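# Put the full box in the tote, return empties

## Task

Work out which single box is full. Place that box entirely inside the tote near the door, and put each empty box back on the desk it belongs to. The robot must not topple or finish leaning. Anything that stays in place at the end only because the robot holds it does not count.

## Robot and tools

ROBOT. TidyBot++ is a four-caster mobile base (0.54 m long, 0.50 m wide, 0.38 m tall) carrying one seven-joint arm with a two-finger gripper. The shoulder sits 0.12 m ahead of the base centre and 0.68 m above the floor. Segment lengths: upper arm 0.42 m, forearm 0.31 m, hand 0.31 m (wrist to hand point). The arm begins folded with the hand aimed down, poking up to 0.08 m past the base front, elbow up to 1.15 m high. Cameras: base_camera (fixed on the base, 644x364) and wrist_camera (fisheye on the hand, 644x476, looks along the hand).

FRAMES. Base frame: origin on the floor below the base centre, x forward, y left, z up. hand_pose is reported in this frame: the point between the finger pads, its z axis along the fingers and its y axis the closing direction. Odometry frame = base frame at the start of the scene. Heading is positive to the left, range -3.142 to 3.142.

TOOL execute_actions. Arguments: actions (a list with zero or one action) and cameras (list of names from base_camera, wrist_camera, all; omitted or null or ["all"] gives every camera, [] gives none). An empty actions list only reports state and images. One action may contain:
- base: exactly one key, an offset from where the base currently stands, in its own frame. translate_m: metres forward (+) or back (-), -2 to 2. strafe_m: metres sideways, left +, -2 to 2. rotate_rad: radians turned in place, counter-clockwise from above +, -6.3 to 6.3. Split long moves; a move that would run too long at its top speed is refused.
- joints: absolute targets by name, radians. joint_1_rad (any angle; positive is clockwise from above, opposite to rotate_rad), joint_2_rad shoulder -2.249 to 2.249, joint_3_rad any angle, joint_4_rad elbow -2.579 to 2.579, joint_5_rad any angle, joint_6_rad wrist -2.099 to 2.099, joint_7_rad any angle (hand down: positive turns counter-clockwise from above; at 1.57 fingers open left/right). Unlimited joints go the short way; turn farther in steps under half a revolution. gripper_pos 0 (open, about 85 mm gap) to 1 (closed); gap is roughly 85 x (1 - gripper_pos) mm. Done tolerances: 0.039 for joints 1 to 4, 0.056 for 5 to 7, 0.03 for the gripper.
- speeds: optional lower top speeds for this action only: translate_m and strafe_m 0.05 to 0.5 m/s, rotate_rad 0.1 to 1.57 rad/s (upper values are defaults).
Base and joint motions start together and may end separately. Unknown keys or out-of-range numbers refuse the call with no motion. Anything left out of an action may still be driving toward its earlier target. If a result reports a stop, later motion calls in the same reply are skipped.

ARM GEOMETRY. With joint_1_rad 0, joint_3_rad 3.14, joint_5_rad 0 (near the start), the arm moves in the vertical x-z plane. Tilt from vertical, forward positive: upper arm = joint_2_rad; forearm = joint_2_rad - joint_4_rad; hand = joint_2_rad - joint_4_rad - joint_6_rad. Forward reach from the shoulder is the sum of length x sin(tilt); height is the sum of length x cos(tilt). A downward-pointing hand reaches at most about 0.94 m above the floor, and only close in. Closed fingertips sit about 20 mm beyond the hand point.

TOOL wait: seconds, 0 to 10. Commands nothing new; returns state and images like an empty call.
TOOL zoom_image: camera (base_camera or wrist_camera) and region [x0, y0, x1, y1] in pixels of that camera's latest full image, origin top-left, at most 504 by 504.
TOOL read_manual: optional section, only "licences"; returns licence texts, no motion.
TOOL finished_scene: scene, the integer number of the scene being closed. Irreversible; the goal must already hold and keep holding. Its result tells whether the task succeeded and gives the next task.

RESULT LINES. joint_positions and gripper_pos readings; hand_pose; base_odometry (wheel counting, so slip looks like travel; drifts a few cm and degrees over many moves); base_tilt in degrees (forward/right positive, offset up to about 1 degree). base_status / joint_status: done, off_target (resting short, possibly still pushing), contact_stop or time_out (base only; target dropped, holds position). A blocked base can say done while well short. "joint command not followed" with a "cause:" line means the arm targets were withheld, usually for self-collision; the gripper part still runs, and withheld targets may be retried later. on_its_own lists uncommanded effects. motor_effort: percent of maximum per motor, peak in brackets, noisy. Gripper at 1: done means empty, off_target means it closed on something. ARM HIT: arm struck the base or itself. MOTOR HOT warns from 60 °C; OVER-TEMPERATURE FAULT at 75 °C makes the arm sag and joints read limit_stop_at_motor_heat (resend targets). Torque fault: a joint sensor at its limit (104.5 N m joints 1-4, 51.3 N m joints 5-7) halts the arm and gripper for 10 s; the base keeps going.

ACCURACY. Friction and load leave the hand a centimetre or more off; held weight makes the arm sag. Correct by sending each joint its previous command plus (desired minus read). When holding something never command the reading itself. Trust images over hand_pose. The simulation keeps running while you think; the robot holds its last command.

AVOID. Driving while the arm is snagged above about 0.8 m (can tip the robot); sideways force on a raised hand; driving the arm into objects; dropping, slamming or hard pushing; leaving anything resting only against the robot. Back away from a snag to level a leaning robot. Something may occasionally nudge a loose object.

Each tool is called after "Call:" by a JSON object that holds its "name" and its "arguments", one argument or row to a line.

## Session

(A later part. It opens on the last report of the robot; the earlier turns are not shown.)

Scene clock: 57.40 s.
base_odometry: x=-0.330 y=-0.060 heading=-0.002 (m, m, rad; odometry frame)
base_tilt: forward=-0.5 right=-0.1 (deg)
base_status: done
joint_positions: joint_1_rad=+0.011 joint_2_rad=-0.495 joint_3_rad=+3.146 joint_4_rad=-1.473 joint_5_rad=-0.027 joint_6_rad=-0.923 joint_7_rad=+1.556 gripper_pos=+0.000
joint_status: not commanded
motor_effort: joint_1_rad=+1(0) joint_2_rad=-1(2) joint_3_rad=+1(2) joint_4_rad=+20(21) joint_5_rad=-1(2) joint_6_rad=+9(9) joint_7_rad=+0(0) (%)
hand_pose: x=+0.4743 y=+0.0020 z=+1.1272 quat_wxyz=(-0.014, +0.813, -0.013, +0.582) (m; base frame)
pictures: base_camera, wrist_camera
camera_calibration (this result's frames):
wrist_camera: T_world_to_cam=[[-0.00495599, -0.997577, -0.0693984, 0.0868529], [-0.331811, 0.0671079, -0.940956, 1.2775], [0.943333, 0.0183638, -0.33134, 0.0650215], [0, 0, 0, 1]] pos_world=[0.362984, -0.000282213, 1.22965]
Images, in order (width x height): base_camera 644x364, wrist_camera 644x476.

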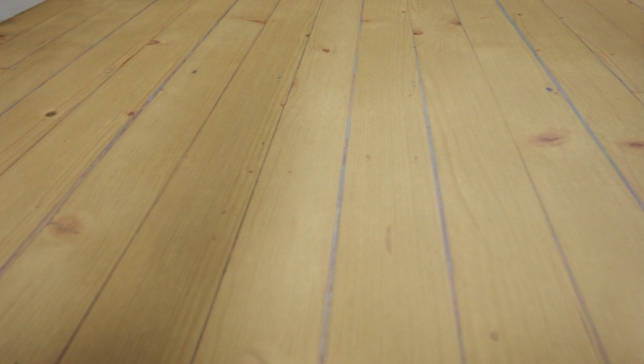

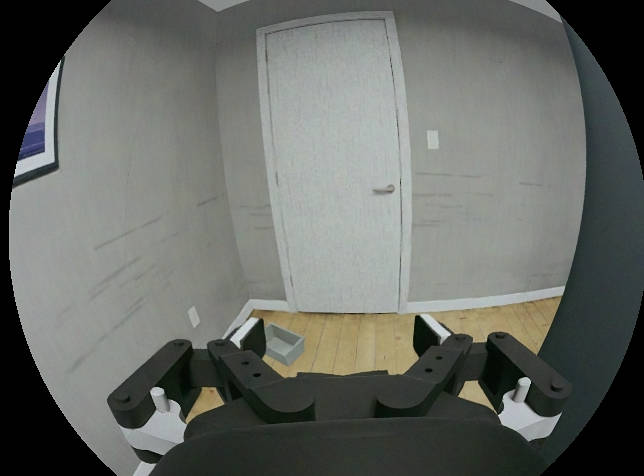

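Call:
{"name": "execute_actions", "arguments": {
  "actions": [
    {"base":{"strafe_m":-0.2}}
  ],
  "cameras": []
}}

Call:
{"name": "execute_actions", "arguments": {
  "actions": [
    {"base":{"translate_m":1.35}}
  ],
  "cameras": []
}}

Call:
{"name": "execute_actions", "arguments": {
  "actions": [
    {"base":{"rotate_rad":-1.6},"speeds":{"rotate_rad":1.0}}
  ]
}}

Scene clock: 59.43 s.
base_odometry: x=-0.330 y=-0.261 heading=-0.001 (m, m, rad; odometry frame)
base_tilt: forward=-0.4 right=-0.1 (deg)
base_status: done
joint_positions: joint_1_rad=+0.011 joint_2_rad=-0.495 joint_3_rad=+3.146 joint_4_rad=-1.473 joint_5_rad=-0.027 joint_6_rad=-0.923 joint_7_rad=+1.556 gripper_pos=+0.000
joint_status: not commanded
motor_effort: joint_1_rad=+1(2) joint_2_rad=-1(2) joint_3_rad=+1(4) joint_4_rad=+20(20) joint_5_rad=-1(1) joint_6_rad=+9(9) joint_7_rad=+0(0) (%)
hand_pose: x=+0.4743 y=+0.0020 z=+1.1272 quat_wxyz=(-0.014, +0.813, -0.013, +0.582) (m; base frame)
pictures: none
No camera images: the call's "cameras" was empty. Leave "cameras" out to get every camera's image.

Scene clock: 63.50 s.
base_odometry: x=+1.020 y=-0.262 heading=-0.001 (m, m, rad; odometry frame)
base_tilt: forward=-0.5 right=-0.1 (deg)
base_status: done
joint_positions: joint_1_rad=+0.011 joint_2_rad=-0.497 joint_3_rad=+3.146 joint_4_rad=-1.476 joint_5_rad=-0.027 joint_6_rad=-0.921 joint_7_rad=+1.556 gripper_pos=+0.000
joint_status: not commanded
motor_effort: joint_1_rad=+1(1) joint_2_rad=-2(6) joint_3_rad=+1(2) joint_4_rad=+20(20) joint_5_rad=-1(1) joint_6_rad=+9(9) joint_7_rad=+0(0) (%)
hand_pose: x=+0.4740 y=+0.0020 z=+1.1263 quat_wxyz=(-0.014, +0.813, -0.013, +0.582) (m; base frame)
pictures: none
No camera images: the call's "cameras" was empty. Leave "cameras" out to get every camera's image.

Scene clock: 66.07 s.
base_odometry: x=+1.020 y=-0.262 heading=-1.601 (m, m, rad; odometry frame)
base_tilt: forward=-0.5 right=-0.1 (deg)
base_status: done
joint_positions: joint_1_rad=+0.011 joint_2_rad=-0.497 joint_3_rad=+3.146 joint_4_rad=-1.477 joint_5_rad=-0.027 joint_6_rad=-0.921 joint_7_rad=+1.556 gripper_pos=+0.000
joint_status: not commanded
motor_effort: joint_1_rad=+1(1) joint_2_rad=-2(3) joint_3_rad=+1(2) joint_4_rad=+20(21) joint_5_rad=-1(1) joint_6_rad=+9(9) joint_7_rad=+0(0) (%)
hand_pose: x=+0.4740 y=+0.0021 z=+1.1263 quat_wxyz=(-0.015, +0.813, -0.013, +0.582) (m; base frame)
pictures: base_camera, wrist_camera
camera_calibration (this result's frames):
wrist_camera: T_world_to_cam=[[-0.00476369, -0.997574, -0.0694563, 0.0868315], [-0.331899, 0.0670971, -0.940926, 1.27655], [0.943303, 0.0185702, -0.331414, 0.0650295], [0, 0, 0, 1]] pos_world=[0.362758, -0.000239746, 1.22872]
Images, in order (width x height): base_camera 644x364, wrist_camera 644x476.

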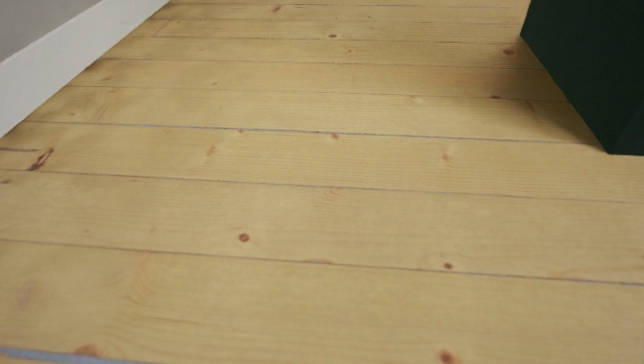

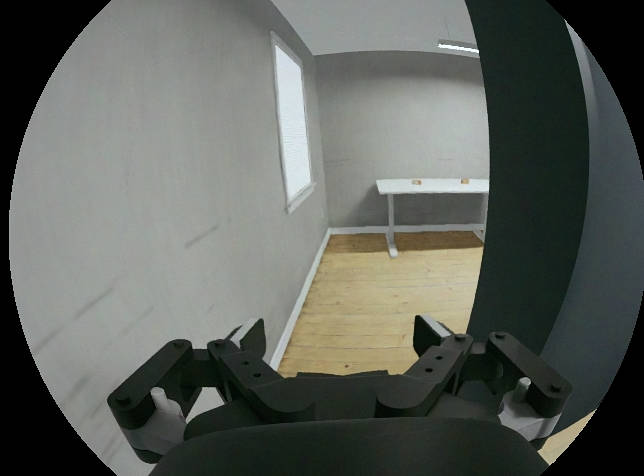

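Call:
{"name": "execute_actions", "arguments": {
  "actions": [
    {"base":{"rotate_rad":-0.1}}
  ],
  "cameras": []
}}

Call:
{"name": "execute_actions", "arguments": {
  "actions": [
    {"base":{"translate_m":1.0},"speeds":{"translate_m":0.4}}
  ]
}}

Scene clock: 67.33 s.
base_odometry: x=+1.020 y=-0.262 heading=-1.701 (m, m, rad; odometry frame)
base_tilt: forward=-0.4 right=-0.1 (deg)
base_status: done
joint_positions: joint_1_rad=+0.011 joint_2_rad=-0.497 joint_3_rad=+3.146 joint_4_rad=-1.477 joint_5_rad=-0.027 joint_6_rad=-0.921 joint_7_rad=+1.556 gripper_pos=+0.000
joint_status: not commanded
motor_effort: joint_1_rad=+0(0) joint_2_rad=-2(1) joint_3_rad=+1(3) joint_4_rad=+20(20) joint_5_rad=-1(2) joint_6_rad=+9(9) joint_7_rad=+0(0) (%)
hand_pose: x=+0.4740 y=+0.0021 z=+1.1263 quat_wxyz=(-0.015, +0.813, -0.013, +0.582) (m; base frame)
pictures: none
No camera images: the call's "cameras" was empty. Leave "cameras" out to get every camera's image.

Scene clock: 71.00 s.
base_odometry: x=+0.890 y=-1.254 heading=-1.701 (m, m, rad; odometry frame)
base_tilt: forward=-0.5 right=-0.1 (deg)
base_status: done
joint_positions: joint_1_rad=+0.011 joint_2_rad=-0.497 joint_3_rad=+3.146 joint_4_rad=-1.478 joint_5_rad=-0.027 joint_6_rad=-0.920 joint_7_rad=+1.556 gripper_pos=+0.000
joint_status: not commanded
motor_effort: joint_1_rad=+1(1) joint_2_rad=-2(5) joint_3_rad=+1(1) joint_4_rad=+20(21) joint_5_rad=-2(2) joint_6_rad=+9(9) joint_7_rad=+0(0) (%)
hand_pose: x=+0.4741 y=+0.0021 z=+1.1260 quat_wxyz=(-0.015, +0.813, -0.013, +0.582) (m; base frame)
pictures: base_camera, wrist_camera
camera_calibration (this result's frames):
wrist_camera: T_world_to_cam=[[-0.00474134, -0.997573, -0.0694737, 0.0868276], [-0.331909, 0.0671059, -0.940922, 1.27626], [0.9433, 0.0185977, -0.331421, 0.0648442], [0, 0, 0, 1]] pos_world=[0.362847, -0.000233935, 1.22839]
Images, in order (width x height): base_camera 644x364, wrist_camera 644x476.

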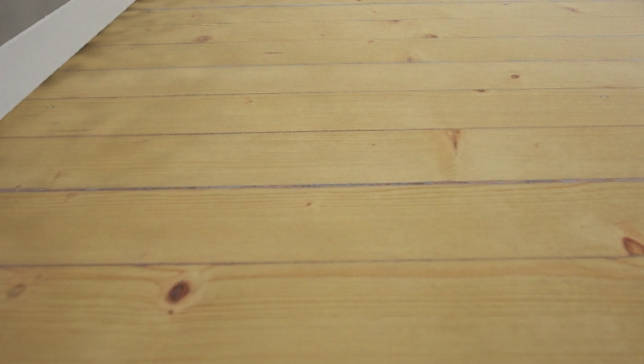

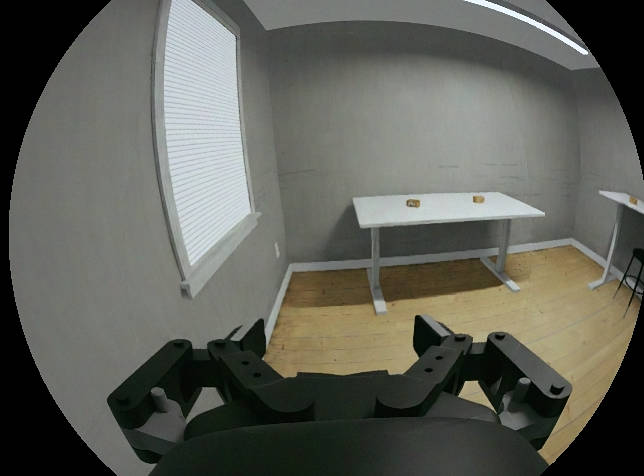

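Call:
{"name": "execute_actions", "arguments": {
  "actions": [
    {"base":{"rotate_rad":0.04}}
  ],
  "cameras": []
}}

Call:
{"name": "execute_actions", "arguments": {
  "actions": [
    {"base":{"translate_m":1.0}}
  ],
  "cameras": []
}}

Call:
{"name": "execute_actions", "arguments": {
  "actions": [
    {"base":{"strafe_m":-0.8},"joints":{"joint_2_rad":0.0,"joint_4_rad":-1.3,"joint_6_rad":-0.75}}
  ]
}}

Scene clock: 72.17 s.
base_odometry: x=+0.890 y=-1.254 heading=-1.661 (m, m, rad; odometry frame)
base_tilt: forward=-0.4 right=-0.1 (deg)
base_status: done
joint_positions: joint_1_rad=+0.010 joint_2_rad=-0.497 joint_3_rad=+3.146 joint_4_rad=-1.478 joint_5_rad=-0.027 joint_6_rad=-0.920 joint_7_rad=+1.556 gripper_pos=+0.000
joint_status: not commanded
motor_effort: joint_1_rad=+1(2) joint_2_rad=-2(2) joint_3_rad=+1(3) joint_4_rad=+21(20) joint_5_rad=-1(3) joint_6_rad=+9(9) joint_7_rad=+0(0) (%)
hand_pose: x=+0.4741 y=+0.0023 z=+1.1260 quat_wxyz=(-0.015, +0.813, -0.013, +0.582) (m; base frame)
pictures: none
No camera images: the call's "cameras" was empty. Leave "cameras" out to get every camera's image.

Scene clock: 75.53 s.
base_odometry: x=+0.800 y=-2.250 heading=-1.661 (m, m, rad; odometry frame)
base_tilt: forward=-0.4 right=-0.1 (deg)
base_status: done
joint_positions: joint_1_rad=+0.010 joint_2_rad=-0.498 joint_3_rad=+3.146 joint_4_rad=-1.479 joint_5_rad=-0.027 joint_6_rad=-0.919 joint_7_rad=+1.556 gripper_pos=+0.000
joint_status: not commanded
motor_effort: joint_1_rad=+1(1) joint_2_rad=-2(4) joint_3_rad=+1(2) joint_4_rad=+21(21) joint_5_rad=-1(1) joint_6_rad=+9(9) joint_7_rad=+0(0) (%)
hand_pose: x=+0.4742 y=+0.0023 z=+1.1257 quat_wxyz=(-0.015, +0.813, -0.013, +0.582) (m; base frame)
pictures: none
No camera images: the call's "cameras" was empty. Leave "cameras" out to get every camera's image.

Scene clock: 78.50 s.
base_odometry: x=+0.003 y=-2.178 heading=-1.661 (m, m, rad; odometry frame)
base_tilt: forward=-0.4 right=-0.1 (deg)
base_status: done
joint_positions: joint_1_rad=+0.010 joint_2_rad=+0.002 joint_3_rad=+3.146 joint_4_rad=-1.328 joint_5_rad=-0.027 joint_6_rad=-0.774 joint_7_rad=+1.556 gripper_pos=+0.000
joint_status: all done
motor_effort: joint_1_rad=+0(2) joint_2_rad=-20(23) joint_3_rad=+0(4) joint_4_rad=+22(22) joint_5_rad=-2(2) joint_6_rad=+8(9) joint_7_rad=+0(0) (%)
hand_pose: x=+0.6933 y=-0.0007 z=+1.0193 quat_wxyz=(-0.013, +0.868, -0.016, +0.496) (m; base frame)
pictures: base_camera, wrist_camera
camera_calibration (this result's frames):
wrist_camera: T_world_to_cam=[[-0.0216342, -0.997357, -0.0693547, 0.0893309], [-0.515396, 0.0705684, -0.854041, 1.28753], [0.856679, 0.0172687, -0.515561, 0.0705522], [0, 0, 0, 1]] pos_world=[0.605079, -0.00298232, 1.14217]
Images, in order (width x height): base_camera 644x364, wrist_camera 644x476.

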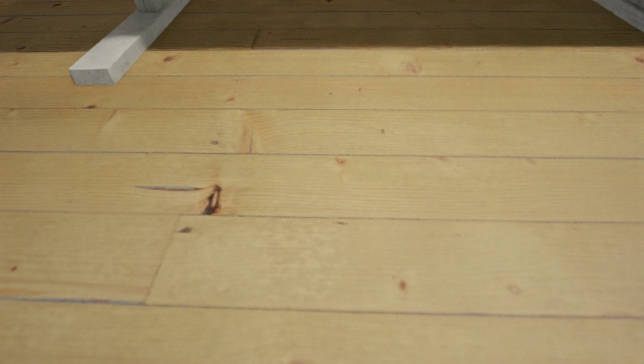

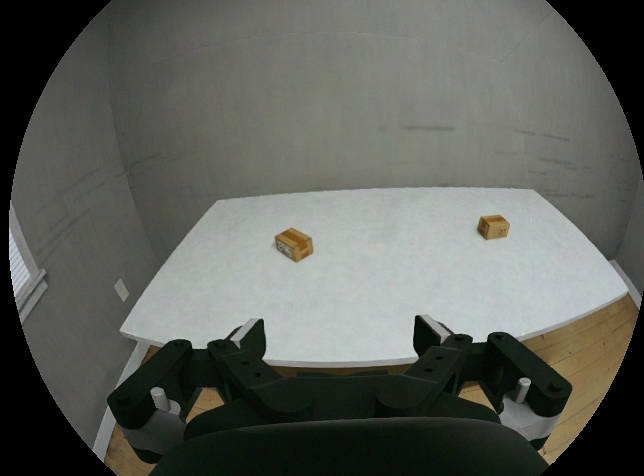

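Call:
{"name": "execute_actions", "arguments": {
  "actions": [
    {"joints":{"joint_1_rad":-0.18,"joint_2_rad":0.365,"joint_4_rad":-0.95,"joint_6_rad":-1.75}}
  ],
  "cameras": []
}}

Call:
{"name": "execute_actions", "arguments": {
  "actions": [
    {"base":{"translate_m":0.58},"speeds":{"translate_m":0.25}}
  ]
}}

Scene clock: 80.70 s.
base_odometry: x=+0.003 y=-2.178 heading=-1.661 (m, m, rad; odometry frame)
base_tilt: forward=-0.4 right=-0.1 (deg)
base_status: not commanded
joint_positions: joint_1_rad=-0.167 joint_2_rad=+0.364 joint_3_rad=+3.146 joint_4_rad=-0.978 joint_5_rad=-0.027 joint_6_rad=-1.732 joint_7_rad=+1.556 gripper_pos=+0.000
joint_status: all done
motor_effort: joint_1_rad=+0(1) joint_2_rad=-29(30) joint_3_rad=+0(0) joint_4_rad=+18(22) joint_5_rad=-1(2) joint_6_rad=+1(8) joint_7_rad=+0(0) (%)
hand_pose: x=+0.5880 y=+0.0874 z=+0.8358 quat_wxyz=(-0.016, +0.996, +0.077, +0.032) (m; base frame)
pictures: none
No camera images: the call's "cameras" was empty. Leave "cameras" out to get every camera's image.

Scene clock: 83.90 s.
base_odometry: x=-0.049 y=-2.756 heading=-1.661 (m, m, rad; odometry frame)
base_tilt: forward=-0.4 right=-0.1 (deg)
base_status: done
joint_positions: joint_1_rad=-0.167 joint_2_rad=+0.365 joint_3_rad=+3.146 joint_4_rad=-0.976 joint_5_rad=-0.027 joint_6_rad=-1.733 joint_7_rad=+1.556 gripper_pos=+0.000
joint_status: not commanded
motor_effort: joint_1_rad=+1(2) joint_2_rad=-28(31) joint_3_rad=+0(0) joint_4_rad=+17(19) joint_5_rad=-1(1) joint_6_rad=+1(2) joint_7_rad=+0(0) (%)
hand_pose: x=+0.5885 y=+0.0876 z=+0.8358 quat_wxyz=(-0.016, +0.996, +0.077, +0.033) (m; base frame)
pictures: base_camera, wrist_camera
camera_calibration (this result's frames):
wrist_camera: T_world_to_cam=[[0.125855, -0.99134, -0.0374879, 0.0484291], [-0.990687, -0.123614, -0.0570825, 0.701128], [0.0519542, 0.0443229, -0.997665, 0.938339], [0, 0, 0, 1]] pos_world=[0.639753, 0.0930887, 0.977986]
Images, in order (width x height): base_camera 644x364, wrist_camera 644x476.

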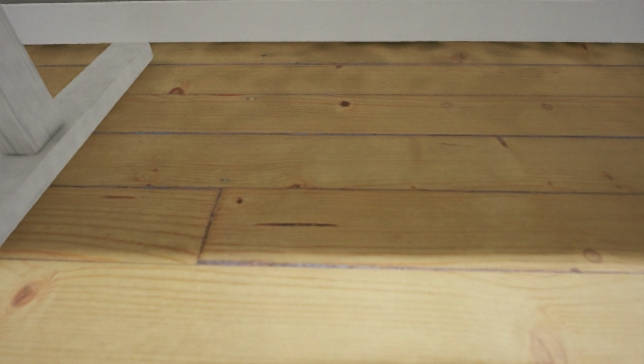

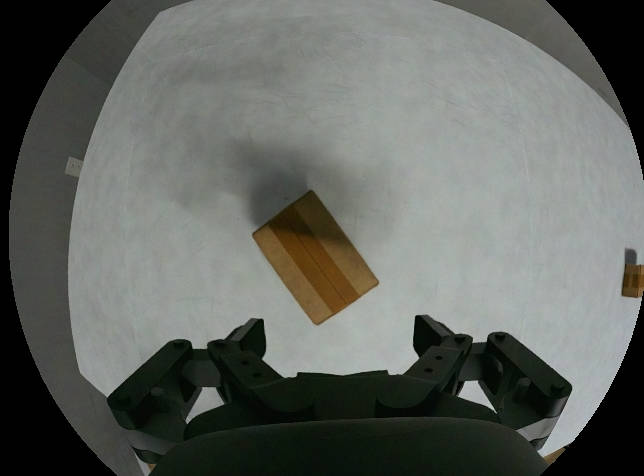

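Call:
{"name": "execute_actions", "arguments": {
  "actions": [
    {"base":{"translate_m":0.045},"joints":{"joint_1_rad":-0.245,"joint_7_rad":2.14},"speeds":{"translate_m":0.08}}
  ],
  "cameras": []
}}

Call:
{"name": "execute_actions", "arguments": {
  "actions": [
    {"joints":{"joint_6_rad":-1.58,"joint_4_rad":-1.16}}
  ],
  "cameras": ["wrist_camera"]
}}

Scene clock: 85.37 s.
base_odometry: x=-0.053 y=-2.801 heading=-1.661 (m, m, rad; odometry frame)
base_tilt: forward=-0.4 right=-0.1 (deg)
base_status: done
joint_positions: joint_1_rad=-0.234 joint_2_rad=+0.366 joint_3_rad=+3.146 joint_4_rad=-0.976 joint_5_rad=-0.027 joint_6_rad=-1.733 joint_7_rad=+2.136 gripper_pos=+0.000
joint_status: all done
motor_effort: joint_1_rad=+1(2) joint_2_rad=-29(31) joint_3_rad=+0(1) joint_4_rad=+18(17) joint_5_rad=-1(2) joint_6_rad=+1(2) joint_7_rad=+0(0) (%)
hand_pose: x=+0.5817 y=+0.1189 z=+0.8357 quat_wxyz=(-0.007, +0.920, +0.390, +0.035) (m; base frame)
pictures: none
No camera images: the call's "cameras" was empty. Leave "cameras" out to get every camera's image.

Scene clock: 86.57 s.
base_odometry: x=-0.053 y=-2.801 heading=-1.661 (m, m, rad; odometry frame)
base_tilt: forward=-0.5 right=-0.1 (deg)
base_status: not commanded
joint_positions: joint_1_rad=-0.234 joint_2_rad=+0.366 joint_3_rad=+3.146 joint_4_rad=-1.138 joint_5_rad=-0.027 joint_6_rad=-1.603 joint_7_rad=+2.136 gripper_pos=+0.000
joint_status: all done
motor_effort: joint_1_rad=+0(0) joint_2_rad=-28(30) joint_3_rad=+0(0) joint_4_rad=+17(18) joint_5_rad=-1(1) joint_6_rad=+1(2) joint_7_rad=+0(0) (%)
hand_pose: x=+0.5793 y=+0.1184 z=+0.7848 quat_wxyz=(-0.010, +0.921, +0.388, +0.019) (m; base frame)
pictures: wrist_camera
camera_calibration (this result's frames):
wrist_camera: T_world_to_cam=[[0.695141, -0.718742, -0.0137673, -0.30253], [-0.718724, -0.694478, -0.0337064, 0.584602], [0.0146651, 0.0333255, -0.999337, 0.910762], [0, 0, 0, 1]] pos_world=[0.617112, 0.1582, 0.925698]
Images, in order (width x height): wrist_camera 644x476.

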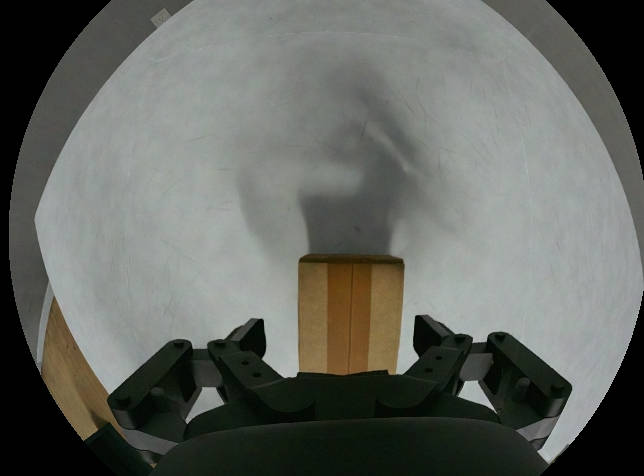

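Call:
{"name": "execute_actions", "arguments": {
  "actions": [
    {"joints":{"joint_6_rad":-1.48,"joint_4_rad":-1.27}}
  ],
  "cameras": ["wrist_camera"]
}}

Call:
{"name": "execute_actions", "arguments": {
  "actions": [
    {"joints":{"gripper_pos":1}}
  ],
  "cameras": []
}}

Call:
{"name": "execute_actions", "arguments": {
  "actions": [
    {"joints":{"joint_6_rad":-1.62,"joint_4_rad":-1.12}}
  ],
  "cameras": ["wrist_camera"]
}}

Scene clock: 87.77 s.
base_odometry: x=-0.053 y=-2.801 heading=-1.661 (m, m, rad; odometry frame)
base_tilt: forward=-0.5 right=-0.1 (deg)
base_status: not commanded
joint_positions: joint_1_rad=-0.234 joint_2_rad=+0.366 joint_3_rad=+3.146 joint_4_rad=-1.248 joint_5_rad=-0.027 joint_6_rad=-1.503 joint_7_rad=+2.136 gripper_pos=+0.000
joint_status: all done
motor_effort: joint_1_rad=+1(1) joint_2_rad=-28(29) joint_3_rad=+0(0) joint_4_rad=+17(18) joint_5_rad=-2(2) joint_6_rad=+1(1) joint_7_rad=+0(0) (%)
hand_pose: x=+0.5764 y=+0.1176 z=+0.7498 quat_wxyz=(-0.011, +0.922, +0.387, +0.014) (m; base frame)
pictures: wrist_camera
camera_calibration (this result's frames):
wrist_camera: T_world_to_cam=[[0.693002, -0.720674, -0.0194164, -0.295839], [-0.720924, -0.692589, -0.0242697, 0.574794], [0.00404298, 0.0308167, -0.999517, 0.882459], [0, 0, 0, 1]] pos_world=[0.615832, 0.157698, 0.890239]
Images, in order (width x height): wrist_camera 644x476.

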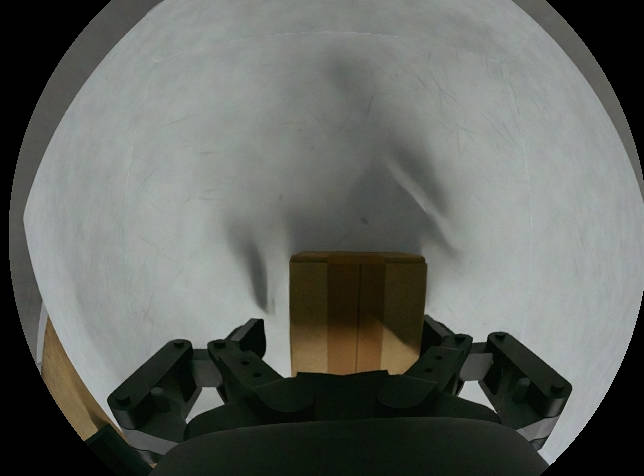

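Scene clock: 88.87 s.
base_odometry: x=-0.053 y=-2.801 heading=-1.661 (m, m, rad; odometry frame)
base_tilt: forward=-0.4 right=-0.1 (deg)
base_status: not commanded
joint_positions: joint_1_rad=-0.234 joint_2_rad=+0.363 joint_3_rad=+3.146 joint_4_rad=-1.249 joint_5_rad=-0.027 joint_6_rad=-1.503 joint_7_rad=+2.136 gripper_pos=+0.348
joint_status: gripper_pos off_target (ended at +0.348, target +1.000)
motor_effort: joint_1_rad=+1(1) joint_2_rad=-28(29) joint_3_rad=+0(0) joint_4_rad=+17(17) joint_5_rad=-1(1) joint_6_rad=+1(2) joint_7_rad=+0(0) (%)
hand_pose: x=+0.5762 y=+0.1176 z=+0.7513 quat_wxyz=(-0.010, +0.922, +0.387, +0.016) (m; base frame)
pictures: none
No camera images: the call's "cameras" was empty. Leave "cameras" out to get every camera's image.

Scene clock: 89.93 s.
base_odometry: x=-0.053 y=-2.801 heading=-1.661 (m, m, rad; odometry frame)
base_tilt: forward=-0.4 right=-0.1 (deg)
base_status: not commanded
joint_positions: joint_1_rad=-0.234 joint_2_rad=+0.363 joint_3_rad=+3.146 joint_4_rad=-1.142 joint_5_rad=-0.027 joint_6_rad=-1.597 joint_7_rad=+2.136 gripper_pos=+0.348
joint_status: all done
motor_effort: joint_1_rad=+1(0) joint_2_rad=-29(30) joint_3_rad=+0(0) joint_4_rad=+18(17) joint_5_rad=-2(2) joint_6_rad=+1(1) joint_7_rad=+0(0) (%)
hand_pose: x=+0.5794 y=+0.1184 z=+0.7851 quat_wxyz=(-0.009, +0.921, +0.388, +0.022) (m; base frame)
pictures: wrist_camera
camera_calibration (this result's frames):
wrist_camera: T_world_to_cam=[[0.695092, -0.718832, -0.0113247, -0.30448], [-0.718661, -0.69433, -0.0378443, 0.587931], [0.0193406, 0.0344439, -0.999219, 0.908154], [0, 0, 0, 1]] pos_world=[0.616601, 0.158068, 0.926247]
Images, in order (width x height): wrist_camera 644x476.

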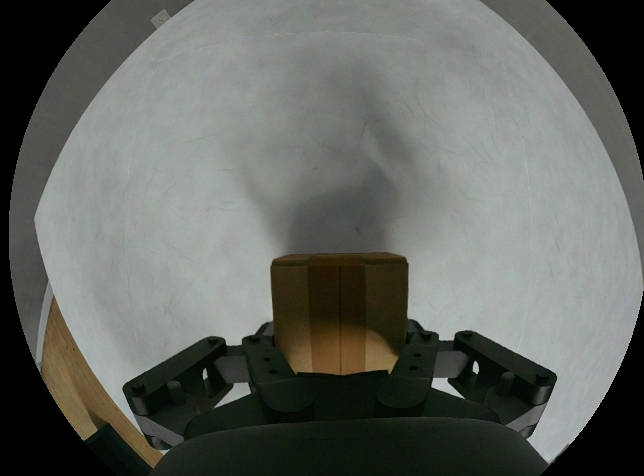

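Call:
{"name": "execute_actions", "arguments": {
  "actions": [
    {"joints":{"joint_6_rad":-1.48,"joint_4_rad":-1.27}}
  ],
  "cameras": []
}}

Call:
{"name": "execute_actions", "arguments": {
  "actions": [
    {"joints":{"gripper_pos":0}}
  ],
  "cameras": []
}}

Call:
{"name": "execute_actions", "arguments": {
  "actions": [
    {"joints":{"joint_6_rad":-1.75,"joint_4_rad":-0.95,"joint_1_rad":0,"joint_7_rad":1.57}}
  ],
  "cameras": []
}}

Call:
{"name": "execute_actions", "arguments": {
  "actions": [
    {"base":{"strafe_m":-0.55},"speeds":{"strafe_m":0.25}}
  ]
}}

Scene clock: 91.40 s.
base_odometry: x=-0.053 y=-2.801 heading=-1.661 (m, m, rad; odometry frame)
base_tilt: forward=-0.4 right=+0.0 (deg)
base_status: not commanded
joint_positions: joint_1_rad=-0.234 joint_2_rad=+0.364 joint_3_rad=+3.146 joint_4_rad=-1.249 joint_5_rad=-0.027 joint_6_rad=-1.503 joint_7_rad=+2.136 gripper_pos=+0.348
joint_status: all done
motor_effort: joint_1_rad=+1(1) joint_2_rad=-30(31) joint_3_rad=+0(0) joint_4_rad=+18(18) joint_5_rad=-2(2) joint_6_rad=+1(1) joint_7_rad=+0(0) (%)
hand_pose: x=+0.5760 y=+0.1175 z=+0.7506 quat_wxyz=(-0.011, +0.922, +0.387, +0.015) (m; base frame)
pictures: none
No camera images: the call's "cameras" was empty. Leave "cameras" out to get every camera's image.

Scene clock: 92.50 s.
base_odometry: x=-0.053 y=-2.801 heading=-1.661 (m, m, rad; odometry frame)
base_tilt: forward=-0.4 right=-0.1 (deg)
base_status: not commanded
joint_positions: joint_1_rad=-0.234 joint_2_rad=+0.364 joint_3_rad=+3.146 joint_4_rad=-1.249 joint_5_rad=-0.027 joint_6_rad=-1.503 joint_7_rad=+2.136 gripper_pos=+0.000
joint_status: all done
motor_effort: joint_1_rad=+1(1) joint_2_rad=-28(28) joint_3_rad=+0(0) joint_4_rad=+18(17) joint_5_rad=-1(1) joint_6_rad=+1(1) joint_7_rad=+0(0) (%)
hand_pose: x=+0.5760 y=+0.1175 z=+0.7506 quat_wxyz=(-0.011, +0.922, +0.387, +0.015) (m; base frame)
pictures: none
No camera images: the call's "cameras" was empty. Leave "cameras" out to get every camera's image.

Scene clock: 93.93 s.
base_odometry: x=-0.053 y=-2.801 heading=-1.661 (m, m, rad; odometry frame)
base_tilt: forward=-0.4 right=-0.1 (deg)
base_status: not commanded
joint_positions: joint_1_rad=-0.010 joint_2_rad=+0.364 joint_3_rad=+3.146 joint_4_rad=-0.974 joint_5_rad=-0.027 joint_6_rad=-1.727 joint_7_rad=+1.593 gripper_pos=+0.000
joint_status: all done
motor_effort: joint_1_rad=+1(1) joint_2_rad=-28(29) joint_3_rad=+0(1) joint_4_rad=+18(18) joint_5_rad=-1(2) joint_6_rad=+1(2) joint_7_rad=+0(0) (%)
hand_pose: x=+0.5983 y=+0.0128 z=+0.8373 quat_wxyz=(-0.012, +0.999, +0.017, +0.038) (m; base frame)
pictures: none
No camera images: the call's "cameras" was empty. Leave "cameras" out to get every camera's image.

Scene clock: 97.00 s.
base_odometry: x=-0.601 y=-2.752 heading=-1.661 (m, m, rad; odometry frame)
base_tilt: forward=-0.4 right=+0.0 (deg)
base_status: done
joint_positions: joint_1_rad=-0.004 joint_2_rad=+0.364 joint_3_rad=+3.146 joint_4_rad=-0.974 joint_5_rad=-0.027 joint_6_rad=-1.728 joint_7_rad=+1.593 gripper_pos=+0.000
joint_status: not commanded
motor_effort: joint_1_rad=+1(4) joint_2_rad=-28(29) joint_3_rad=+0(1) joint_4_rad=+16(17) joint_5_rad=-1(1) joint_6_rad=+1(1) joint_7_rad=+0(0) (%)
hand_pose: x=+0.5983 y=+0.0098 z=+0.8373 quat_wxyz=(-0.012, +0.999, +0.014, +0.038) (m; base frame)
pictures: base_camera, wrist_camera
camera_calibration (this result's frames):
wrist_camera: T_world_to_cam=[[0.000325893, -0.999388, -0.0349874, 0.0432367], [-0.997775, 0.00200757, -0.0666385, 0.71231], [0.0666679, 0.0349313, -0.997164, 0.933699], [0, 0, 0, 1]] pos_world=[0.648463, 0.00916494, 0.980031]
Images, in order (width x height): base_camera 644x364, wrist_camera 644x476.

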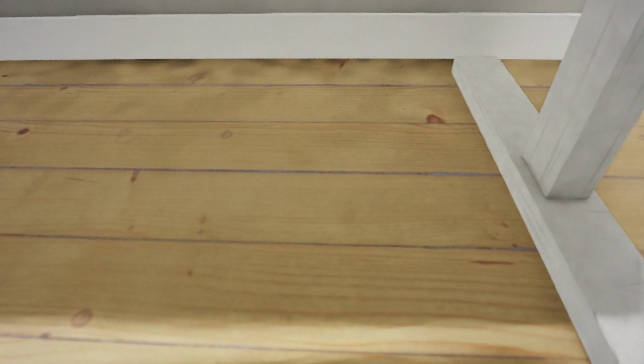

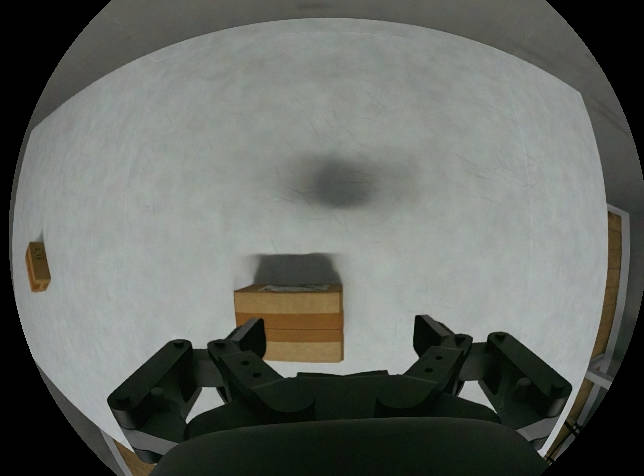

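Call:
{"name": "execute_actions", "arguments": {
  "actions": [
    {"joints":{"joint_1_rad":-0.11,"joint_7_rad":-0.1}}
  ],
  "cameras": []
}}

Call:
{"name": "execute_actions", "arguments": {
  "actions": [
    {"joints":{"joint_6_rad":-1.58,"joint_4_rad":-1.16}}
  ],
  "cameras": ["wrist_camera"]
}}

Scene clock: 99.17 s.
base_odometry: x=-0.601 y=-2.752 heading=-1.661 (m, m, rad; odometry frame)
base_tilt: forward=-0.4 right=-0.1 (deg)
base_status: not commanded
joint_positions: joint_1_rad=-0.096 joint_2_rad=+0.364 joint_3_rad=+3.146 joint_4_rad=-0.974 joint_5_rad=-0.027 joint_6_rad=-1.728 joint_7_rad=-0.096 gripper_pos=+0.000
joint_status: all done
motor_effort: joint_1_rad=+1(2) joint_2_rad=-28(29) joint_3_rad=+1(0) joint_4_rad=+18(18) joint_5_rad=-2(1) joint_6_rad=+1(1) joint_7_rad=+0(1) (%)
hand_pose: x=+0.5953 y=+0.0539 z=+0.8373 quat_wxyz=(-0.037, +0.707, -0.706, +0.015) (m; base frame)
pictures: none
No camera images: the call's "cameras" was empty. Leave "cameras" out to get every camera's image.

Scene clock: 100.37 s.
base_odometry: x=-0.601 y=-2.752 heading=-1.661 (m, m, rad; odometry frame)
base_tilt: forward=-0.4 right=-0.1 (deg)
base_status: not commanded
joint_positions: joint_1_rad=-0.096 joint_2_rad=+0.365 joint_3_rad=+3.146 joint_4_rad=-1.137 joint_5_rad=-0.027 joint_6_rad=-1.603 joint_7_rad=-0.096 gripper_pos=+0.000
joint_status: all done
motor_effort: joint_1_rad=+1(1) joint_2_rad=-28(30) joint_3_rad=+0(0) joint_4_rad=+17(19) joint_5_rad=-1(1) joint_6_rad=+1(2) joint_7_rad=+0(0) (%)
hand_pose: x=+0.5911 y=+0.0535 z=+0.7855 quat_wxyz=(-0.022, +0.706, -0.708, +0.002) (m; base frame)
pictures: wrist_camera
camera_calibration (this result's frames):
wrist_camera: T_world_to_cam=[[-0.998567, 0.0325715, -0.0424527, 0.626189], [0.0309046, 0.998748, 0.0393476, -0.0430374], [0.0436812, 0.0379793, -0.998323, 0.895244], [0, 0, 0, 1]] pos_world=[0.587517, -0.0114132, 0.92202]
Images, in order (width x height): wrist_camera 644x476.

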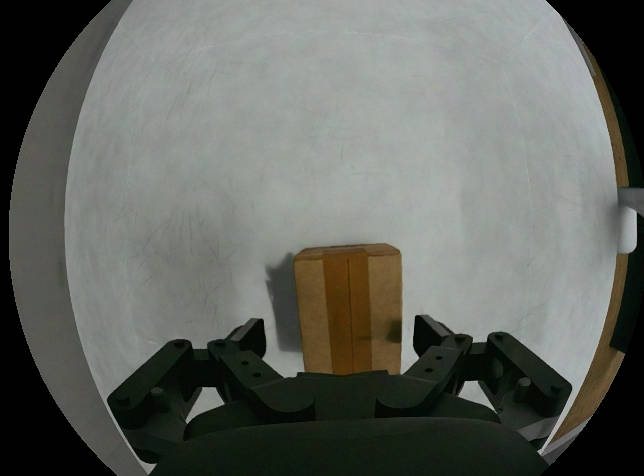

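Call:
{"name": "execute_actions", "arguments": {
  "actions": [
    {"joints":{"joint_6_rad":-1.47,"joint_4_rad":-1.27}}
  ],
  "cameras": ["wrist_camera"]
}}

Call:
{"name": "execute_actions", "arguments": {
  "actions": [
    {"joints":{"gripper_pos":1}}
  ],
  "cameras": []
}}

Call:
{"name": "execute_actions", "arguments": {
  "actions": [
    {"joints":{"joint_6_rad":-1.62,"joint_4_rad":-1.12}}
  ],
  "cameras": ["wrist_camera"]
}}

Scene clock: 101.70 s.
base_odometry: x=-0.601 y=-2.752 heading=-1.661 (m, m, rad; odometry frame)
base_tilt: forward=-0.4 right=-0.1 (deg)
base_status: not commanded
joint_positions: joint_1_rad=-0.096 joint_2_rad=+0.365 joint_3_rad=+3.146 joint_4_rad=-1.248 joint_5_rad=-0.027 joint_6_rad=-1.493 joint_7_rad=-0.096 gripper_pos=+0.000
joint_status: all done
motor_effort: joint_1_rad=+1(1) joint_2_rad=-28(30) joint_3_rad=+0(0) joint_4_rad=+18(17) joint_5_rad=+0(1) joint_6_rad=+1(1) joint_7_rad=+0(0) (%)
hand_pose: x=+0.5915 y=+0.0535 z=+0.7506 quat_wxyz=(-0.022, +0.705, -0.709, +0.002) (m; base frame)
pictures: wrist_camera
camera_calibration (this result's frames):
wrist_camera: T_world_to_cam=[[-0.998496, 0.0355556, -0.0417414, 0.624289], [0.0339184, 0.998652, 0.0392975, -0.0433725], [0.0430823, 0.0378226, -0.998355, 0.860797], [0, 0, 0, 1]] pos_world=[0.587736, -0.0114405, 0.887144]
Images, in order (width x height): wrist_camera 644x476.

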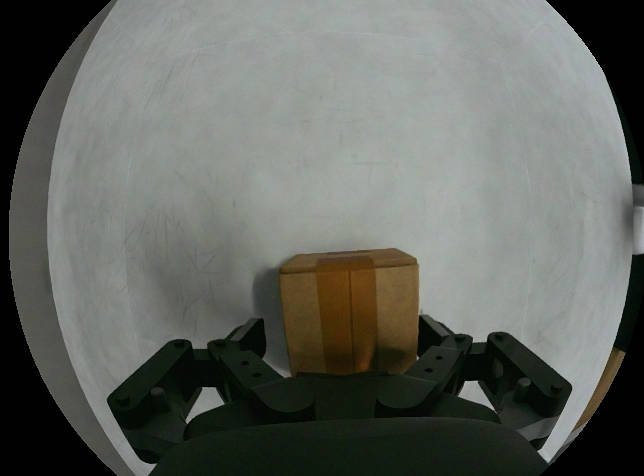

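Scene clock: 102.80 s.
base_odometry: x=-0.601 y=-2.752 heading=-1.661 (m, m, rad; odometry frame)
base_tilt: forward=-0.5 right=-0.1 (deg)
base_status: not commanded
joint_positions: joint_1_rad=-0.096 joint_2_rad=+0.362 joint_3_rad=+3.146 joint_4_rad=-1.249 joint_5_rad=-0.027 joint_6_rad=-1.492 joint_7_rad=-0.096 gripper_pos=+0.347
joint_status: gripper_pos off_target (ended at +0.347, target +1.000)
motor_effort: joint_1_rad=+1(0) joint_2_rad=-27(30) joint_3_rad=+0(0) joint_4_rad=+17(18) joint_5_rad=-1(1) joint_6_rad=+1(3) joint_7_rad=+0(0) (%)
hand_pose: x=+0.5911 y=+0.0534 z=+0.7515 quat_wxyz=(-0.023, +0.705, -0.709, +0.002) (m; base frame)
pictures: none
No camera images: the call's "cameras" was empty. Leave "cameras" out to get every camera's image.

Scene clock: 103.87 s.
base_odometry: x=-0.601 y=-2.752 heading=-1.661 (m, m, rad; odometry frame)
base_tilt: forward=-0.4 right=-0.1 (deg)
base_status: not commanded
joint_positions: joint_1_rad=-0.096 joint_2_rad=+0.363 joint_3_rad=+3.146 joint_4_rad=-1.142 joint_5_rad=-0.027 joint_6_rad=-1.598 joint_7_rad=-0.096 gripper_pos=+0.347
joint_status: all done
motor_effort: joint_1_rad=+1(1) joint_2_rad=-29(30) joint_3_rad=+0(0) joint_4_rad=+18(19) joint_5_rad=+0(0) joint_6_rad=+1(2) joint_7_rad=+0(0) (%)
hand_pose: x=+0.5912 y=+0.0535 z=+0.7847 quat_wxyz=(-0.023, +0.706, -0.708, +0.002) (m; base frame)
pictures: wrist_camera
camera_calibration (this result's frames):
wrist_camera: T_world_to_cam=[[-0.998475, 0.0327237, -0.0444665, 0.627772], [0.0309681, 0.998735, 0.0396116, -0.0432613], [0.0457065, 0.0381741, -0.998225, 0.893178], [0, 0, 0, 1]] pos_world=[0.58733, -0.0114327, 0.921222]
Images, in order (width x height): wrist_camera 644x476.

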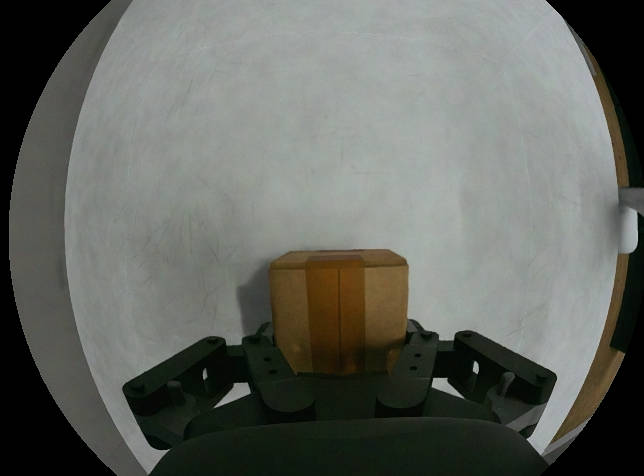

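Call:
{"name": "execute_actions", "arguments": {
  "actions": [
    {"joints":{"joint_6_rad":-1.47,"joint_4_rad":-1.27}}
  ],
  "cameras": []
}}

Call:
{"name": "execute_actions", "arguments": {
  "actions": [
    {"joints":{"gripper_pos":0}}
  ],
  "cameras": []
}}

Call:
{"name": "execute_actions", "arguments": {
  "actions": [
    {"joints":{"joint_6_rad":-1.75,"joint_4_rad":-0.95,"joint_1_rad":0,"joint_7_rad":1.57}}
  ],
  "cameras": []
}}

Call:
{"name": "execute_actions", "arguments": {
  "actions": [
    {"base":{"translate_m":-0.9},"speeds":{"translate_m":0.35}}
  ],
  "cameras": []
}}

Call:
{"name": "execute_actions", "arguments": {
  "actions": [
    {"base":{"rotate_rad":-1.571},"joints":{"joint_2_rad":-0.5,"joint_4_rad":-1.5,"joint_6_rad":-0.9},"speeds":{"rotate_rad":0.8}}
  ]
}}

Scene clock: 105.37 s.
base_odometry: x=-0.601 y=-2.752 heading=-1.661 (m, m, rad; odometry frame)
base_tilt: forward=-0.4 right=-0.1 (deg)
base_status: not commanded
joint_positions: joint_1_rad=-0.096 joint_2_rad=+0.363 joint_3_rad=+3.146 joint_4_rad=-1.248 joint_5_rad=-0.027 joint_6_rad=-1.495 joint_7_rad=-0.096 gripper_pos=+0.347
joint_status: all done
motor_effort: joint_1_rad=+1(1) joint_2_rad=-28(30) joint_3_rad=+0(0) joint_4_rad=+18(19) joint_5_rad=-1(1) joint_6_rad=+1(1) joint_7_rad=+0(0) (%)
hand_pose: x=+0.5910 y=+0.0534 z=+0.7517 quat_wxyz=(-0.022, +0.705, -0.709, +0.002) (m; base frame)
pictures: none
No camera images: the call's "cameras" was empty. Leave "cameras" out to get every camera's image.

Scene clock: 106.47 s.
base_odometry: x=-0.601 y=-2.752 heading=-1.661 (m, m, rad; odometry frame)
base_tilt: forward=-0.4 right=-0.1 (deg)
base_status: not commanded
joint_positions: joint_1_rad=-0.096 joint_2_rad=+0.363 joint_3_rad=+3.146 joint_4_rad=-1.248 joint_5_rad=-0.027 joint_6_rad=-1.494 joint_7_rad=-0.096 gripper_pos=+0.000
joint_status: all done
motor_effort: joint_1_rad=+0(0) joint_2_rad=-28(29) joint_3_rad=+0(0) joint_4_rad=+18(18) joint_5_rad=-2(1) joint_6_rad=+1(1) joint_7_rad=+0(0) (%)
hand_pose: x=+0.5910 y=+0.0534 z=+0.7517 quat_wxyz=(-0.022, +0.705, -0.709, +0.002) (m; base frame)
pictures: none
No camera images: the call's "cameras" was empty. Leave "cameras" out to get every camera's image.

Scene clock: 108.37 s.
base_odometry: x=-0.601 y=-2.752 heading=-1.661 (m, m, rad; odometry frame)
base_tilt: forward=-0.4 right=-0.1 (deg)
base_status: not commanded
joint_positions: joint_1_rad=-0.015 joint_2_rad=+0.363 joint_3_rad=+3.146 joint_4_rad=-0.973 joint_5_rad=-0.027 joint_6_rad=-1.727 joint_7_rad=+1.562 gripper_pos=+0.000
joint_status: all done
motor_effort: joint_1_rad=+1(1) joint_2_rad=-28(29) joint_3_rad=+0(0) joint_4_rad=+17(18) joint_5_rad=-1(1) joint_6_rad=+1(0) joint_7_rad=+0(0) (%)
hand_pose: x=+0.5983 y=+0.0153 z=+0.8380 quat_wxyz=(-0.013, +0.999, +0.004, +0.039) (m; base frame)
pictures: none
No camera images: the call's "cameras" was empty. Leave "cameras" out to get every camera's image.

Scene clock: 112.00 s.
base_odometry: x=-0.521 y=-1.855 heading=-1.661 (m, m, rad; odometry frame)
base_tilt: forward=-0.4 right=-0.1 (deg)
base_status: done
joint_positions: joint_1_rad=-0.015 joint_2_rad=+0.363 joint_3_rad=+3.146 joint_4_rad=-0.973 joint_5_rad=-0.027 joint_6_rad=-1.730 joint_7_rad=+1.562 gripper_pos=+0.000
joint_status: not commanded
motor_effort: joint_1_rad=+1(0) joint_2_rad=-28(32) joint_3_rad=+0(0) joint_4_rad=+17(19) joint_5_rad=-1(2) joint_6_rad=+1(2) joint_7_rad=+0(0) (%)
hand_pose: x=+0.5976 y=+0.0151 z=+0.8381 quat_wxyz=(-0.013, +0.999, +0.004, +0.038) (m; base frame)
pictures: none
No camera images: the call's "cameras" was empty. Leave "cameras" out to get every camera's image.

Scene clock: 114.77 s.
base_odometry: x=-0.521 y=-1.855 heading=+3.052 (m, m, rad; odometry frame)
base_tilt: forward=-0.5 right=-0.1 (deg)
base_status: done
joint_positions: joint_1_rad=-0.005 joint_2_rad=-0.493 joint_3_rad=+3.146 joint_4_rad=-1.472 joint_5_rad=-0.027 joint_6_rad=-0.922 joint_7_rad=+1.562 gripper_pos=+0.000
joint_status: all done
motor_effort: joint_1_rad=+1(4) joint_2_rad=-2(30) joint_3_rad=+1(3) joint_4_rad=+21(21) joint_5_rad=-1(0) joint_6_rad=+9(9) joint_7_rad=+0(0) (%)
hand_pose: x=+0.4752 y=+0.0077 z=+1.1270 quat_wxyz=(-0.017, +0.814, -0.004, +0.581) (m; base frame)
pictures: base_camera, wrist_camera
camera_calibration (this result's frames):
wrist_camera: T_world_to_cam=[[0.0130557, -0.997919, -0.0631458, 0.0768915], [-0.333805, 0.0551786, -0.941026, 1.27831], [0.942552, 0.0333641, -0.33239, 0.0653782], [0, 0, 0, 1]] pos_world=[0.364079, 0.00401499, 1.22951]
Images, in order (width x height): base_camera 644x364, wrist_camera 644x476.

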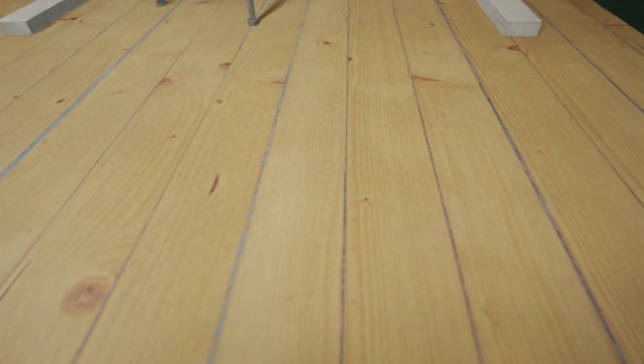

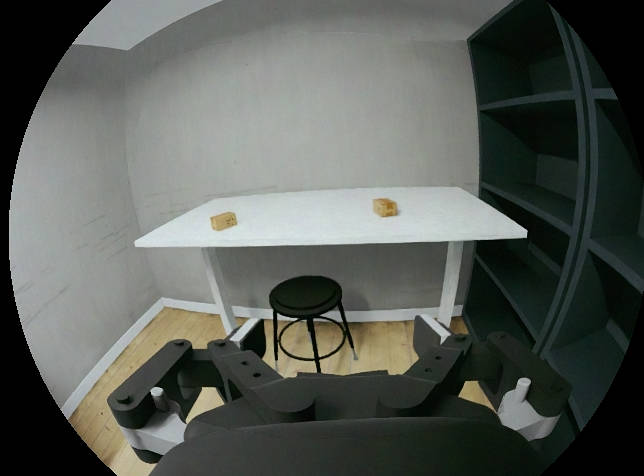

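Call:
{"name": "execute_actions", "arguments": {
  "actions": [
    {"base":{"strafe_m":-0.25},"joints":{"joint_1_rad":-0.01,"joint_2_rad":0.0,"joint_4_rad":-1.3,"joint_6_rad":-0.5},"speeds":{"strafe_m":0.25}}
  ]
}}

Call:
{"name": "execute_actions", "arguments": {
  "actions": [
    {"base":{"translate_m":0.15},"speeds":{"translate_m":0.15}}
  ],
  "cameras": ["wrist_camera"]
}}

Scene clock: 117.13 s.
base_odometry: x=-0.498 y=-1.606 heading=+3.051 (m, m, rad; odometry frame)
base_tilt: forward=-0.4 right=-0.1 (deg)
base_status: done
joint_positions: joint_1_rad=-0.005 joint_2_rad=+0.002 joint_3_rad=+3.146 joint_4_rad=-1.328 joint_5_rad=-0.027 joint_6_rad=-0.523 joint_7_rad=+1.562 gripper_pos=+0.000
joint_status: all done
motor_effort: joint_1_rad=+1(1) joint_2_rad=-20(23) joint_3_rad=+0(4) joint_4_rad=+23(23) joint_5_rad=-1(0) joint_6_rad=+9(10) joint_7_rad=+0(0) (%)
hand_pose: x=+0.7242 y=+0.0060 z=+1.0907 quat_wxyz=(-0.015, +0.800, -0.008, +0.600) (m; base frame)
pictures: base_camera, wrist_camera
camera_calibration (this result's frames):
wrist_camera: T_world_to_cam=[[0.00577223, -0.997856, -0.0651908, 0.0771901], [-0.288236, 0.0607648, -0.955629, 1.31024], [0.957542, 0.0243065, -0.287268, -0.24135], [0, 0, 0, 1]] pos_world=[0.608316, 0.0032745, 1.1878]
Images, in order (width x height): base_camera 644x364, wrist_camera 644x476.

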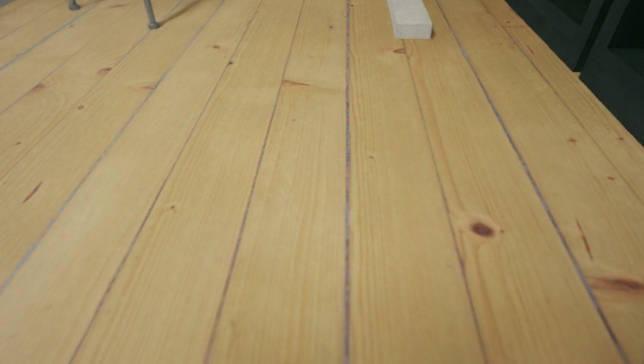

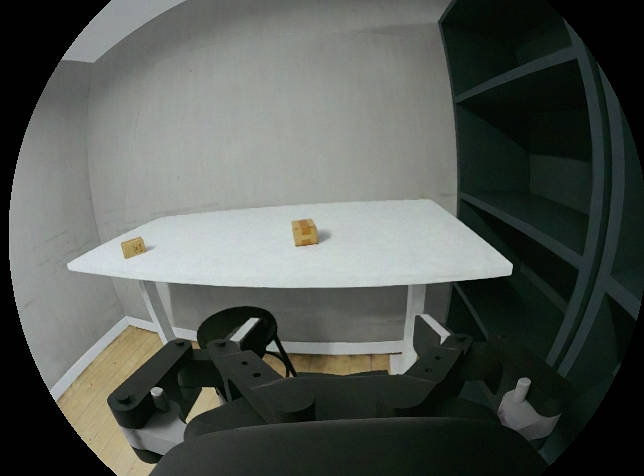

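Scene clock: 118.80 s.
base_odometry: x=-0.647 y=-1.592 heading=+3.051 (m, m, rad; odometry frame)
base_tilt: forward=-0.4 right=-0.1 (deg)
base_status: done
joint_positions: joint_1_rad=-0.005 joint_2_rad=+0.002 joint_3_rad=+3.146 joint_4_rad=-1.326 joint_5_rad=-0.027 joint_6_rad=-0.522 joint_7_rad=+1.562 gripper_pos=+0.000
joint_status: not commanded
motor_effort: joint_1_rad=+0(2) joint_2_rad=-20(25) joint_3_rad=+1(1) joint_4_rad=+22(24) joint_5_rad=-1(2) joint_6_rad=+9(10) joint_7_rad=+0(0) (%)
hand_pose: x=+0.7244 y=+0.0060 z=+1.0921 quat_wxyz=(-0.015, +0.799, -0.008, +0.602) (m; base frame)
pictures: wrist_camera
camera_calibration (this result's frames):
wrist_camera: T_world_to_cam=[[0.00594013, -0.997856, -0.0651837, 0.0771449], [-0.285215, 0.0607865, -0.956534, 1.31049], [0.958445, 0.0242733, -0.284242, -0.245048], [0, 0, 0, 1]] pos_world=[0.608178, 0.00326755, 1.1889]
Images, in order (width x height): wrist_camera 644x476.

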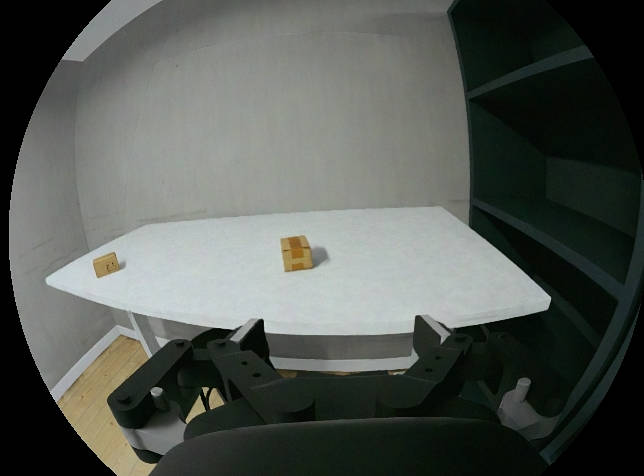

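Call:
{"name": "execute_actions", "arguments": {
  "actions": [
    {"base":{"strafe_m":0.07},"joints":{"joint_2_rad":0.28,"joint_4_rad":-1.12,"joint_6_rad":-0.40},"speeds":{"strafe_m":0.15}}
  ],
  "cameras": []
}}

Call:
{"name": "execute_actions", "arguments": {
  "actions": [
    {"base":{"translate_m":0.14},"speeds":{"translate_m":0.1}}
  ],
  "cameras": ["wrist_camera"]
}}

Scene clock: 121.00 s.
base_odometry: x=-0.654 y=-1.662 heading=+3.051 (m, m, rad; odometry frame)
base_tilt: forward=-0.4 right=-0.1 (deg)
base_status: done
joint_positions: joint_1_rad=-0.007 joint_2_rad=+0.286 joint_3_rad=+3.146 joint_4_rad=-1.146 joint_5_rad=-0.027 joint_6_rad=-0.424 joint_7_rad=+1.562 gripper_pos=+0.000
joint_status: all done
motor_effort: joint_1_rad=+1(1) joint_2_rad=-30(34) joint_3_rad=+0(2) joint_4_rad=+23(23) joint_5_rad=-1(2) joint_6_rad=+9(9) joint_7_rad=+0(0) (%)
hand_pose: x=+0.8478 y=+0.0074 z=+1.0412 quat_wxyz=(-0.015, +0.800, -0.008, +0.599) (m; base frame)
pictures: none
No camera images: the call's "cameras" was empty. Leave "cameras" out to get every camera's image.

Scene clock: 122.97 s.
base_odometry: x=-0.793 y=-1.650 heading=+3.051 (m, m, rad; odometry frame)
base_tilt: forward=-0.4 right=-0.1 (deg)
base_status: done
joint_positions: joint_1_rad=-0.007 joint_2_rad=+0.284 joint_3_rad=+3.146 joint_4_rad=-1.145 joint_5_rad=-0.027 joint_6_rad=-0.422 joint_7_rad=+1.562 gripper_pos=+0.000
joint_status: not commanded
motor_effort: joint_1_rad=+1(1) joint_2_rad=-30(33) joint_3_rad=+0(0) joint_4_rad=+24(25) joint_5_rad=-1(1) joint_6_rad=+9(10) joint_7_rad=+0(0) (%)
hand_pose: x=+0.8471 y=+0.0074 z=+1.0443 quat_wxyz=(-0.015, +0.799, -0.008, +0.601) (m; base frame)
pictures: wrist_camera
camera_calibration (this result's frames):
wrist_camera: T_world_to_cam=[[0.00559164, -0.997896, -0.0646002, 0.0744103], [-0.285491, 0.0603195, -0.956481, 1.29983], [0.958365, 0.0237911, -0.284553, -0.375902], [0, 0, 0, 1]] pos_world=[0.730925, 0.00479185, 1.14111]
Images, in order (width x height): wrist_camera 644x476.

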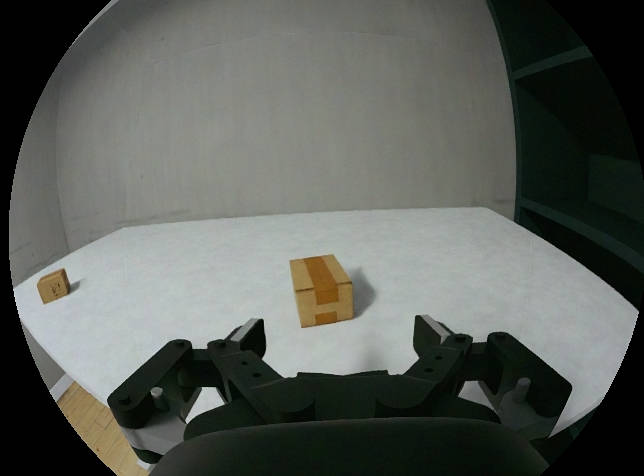

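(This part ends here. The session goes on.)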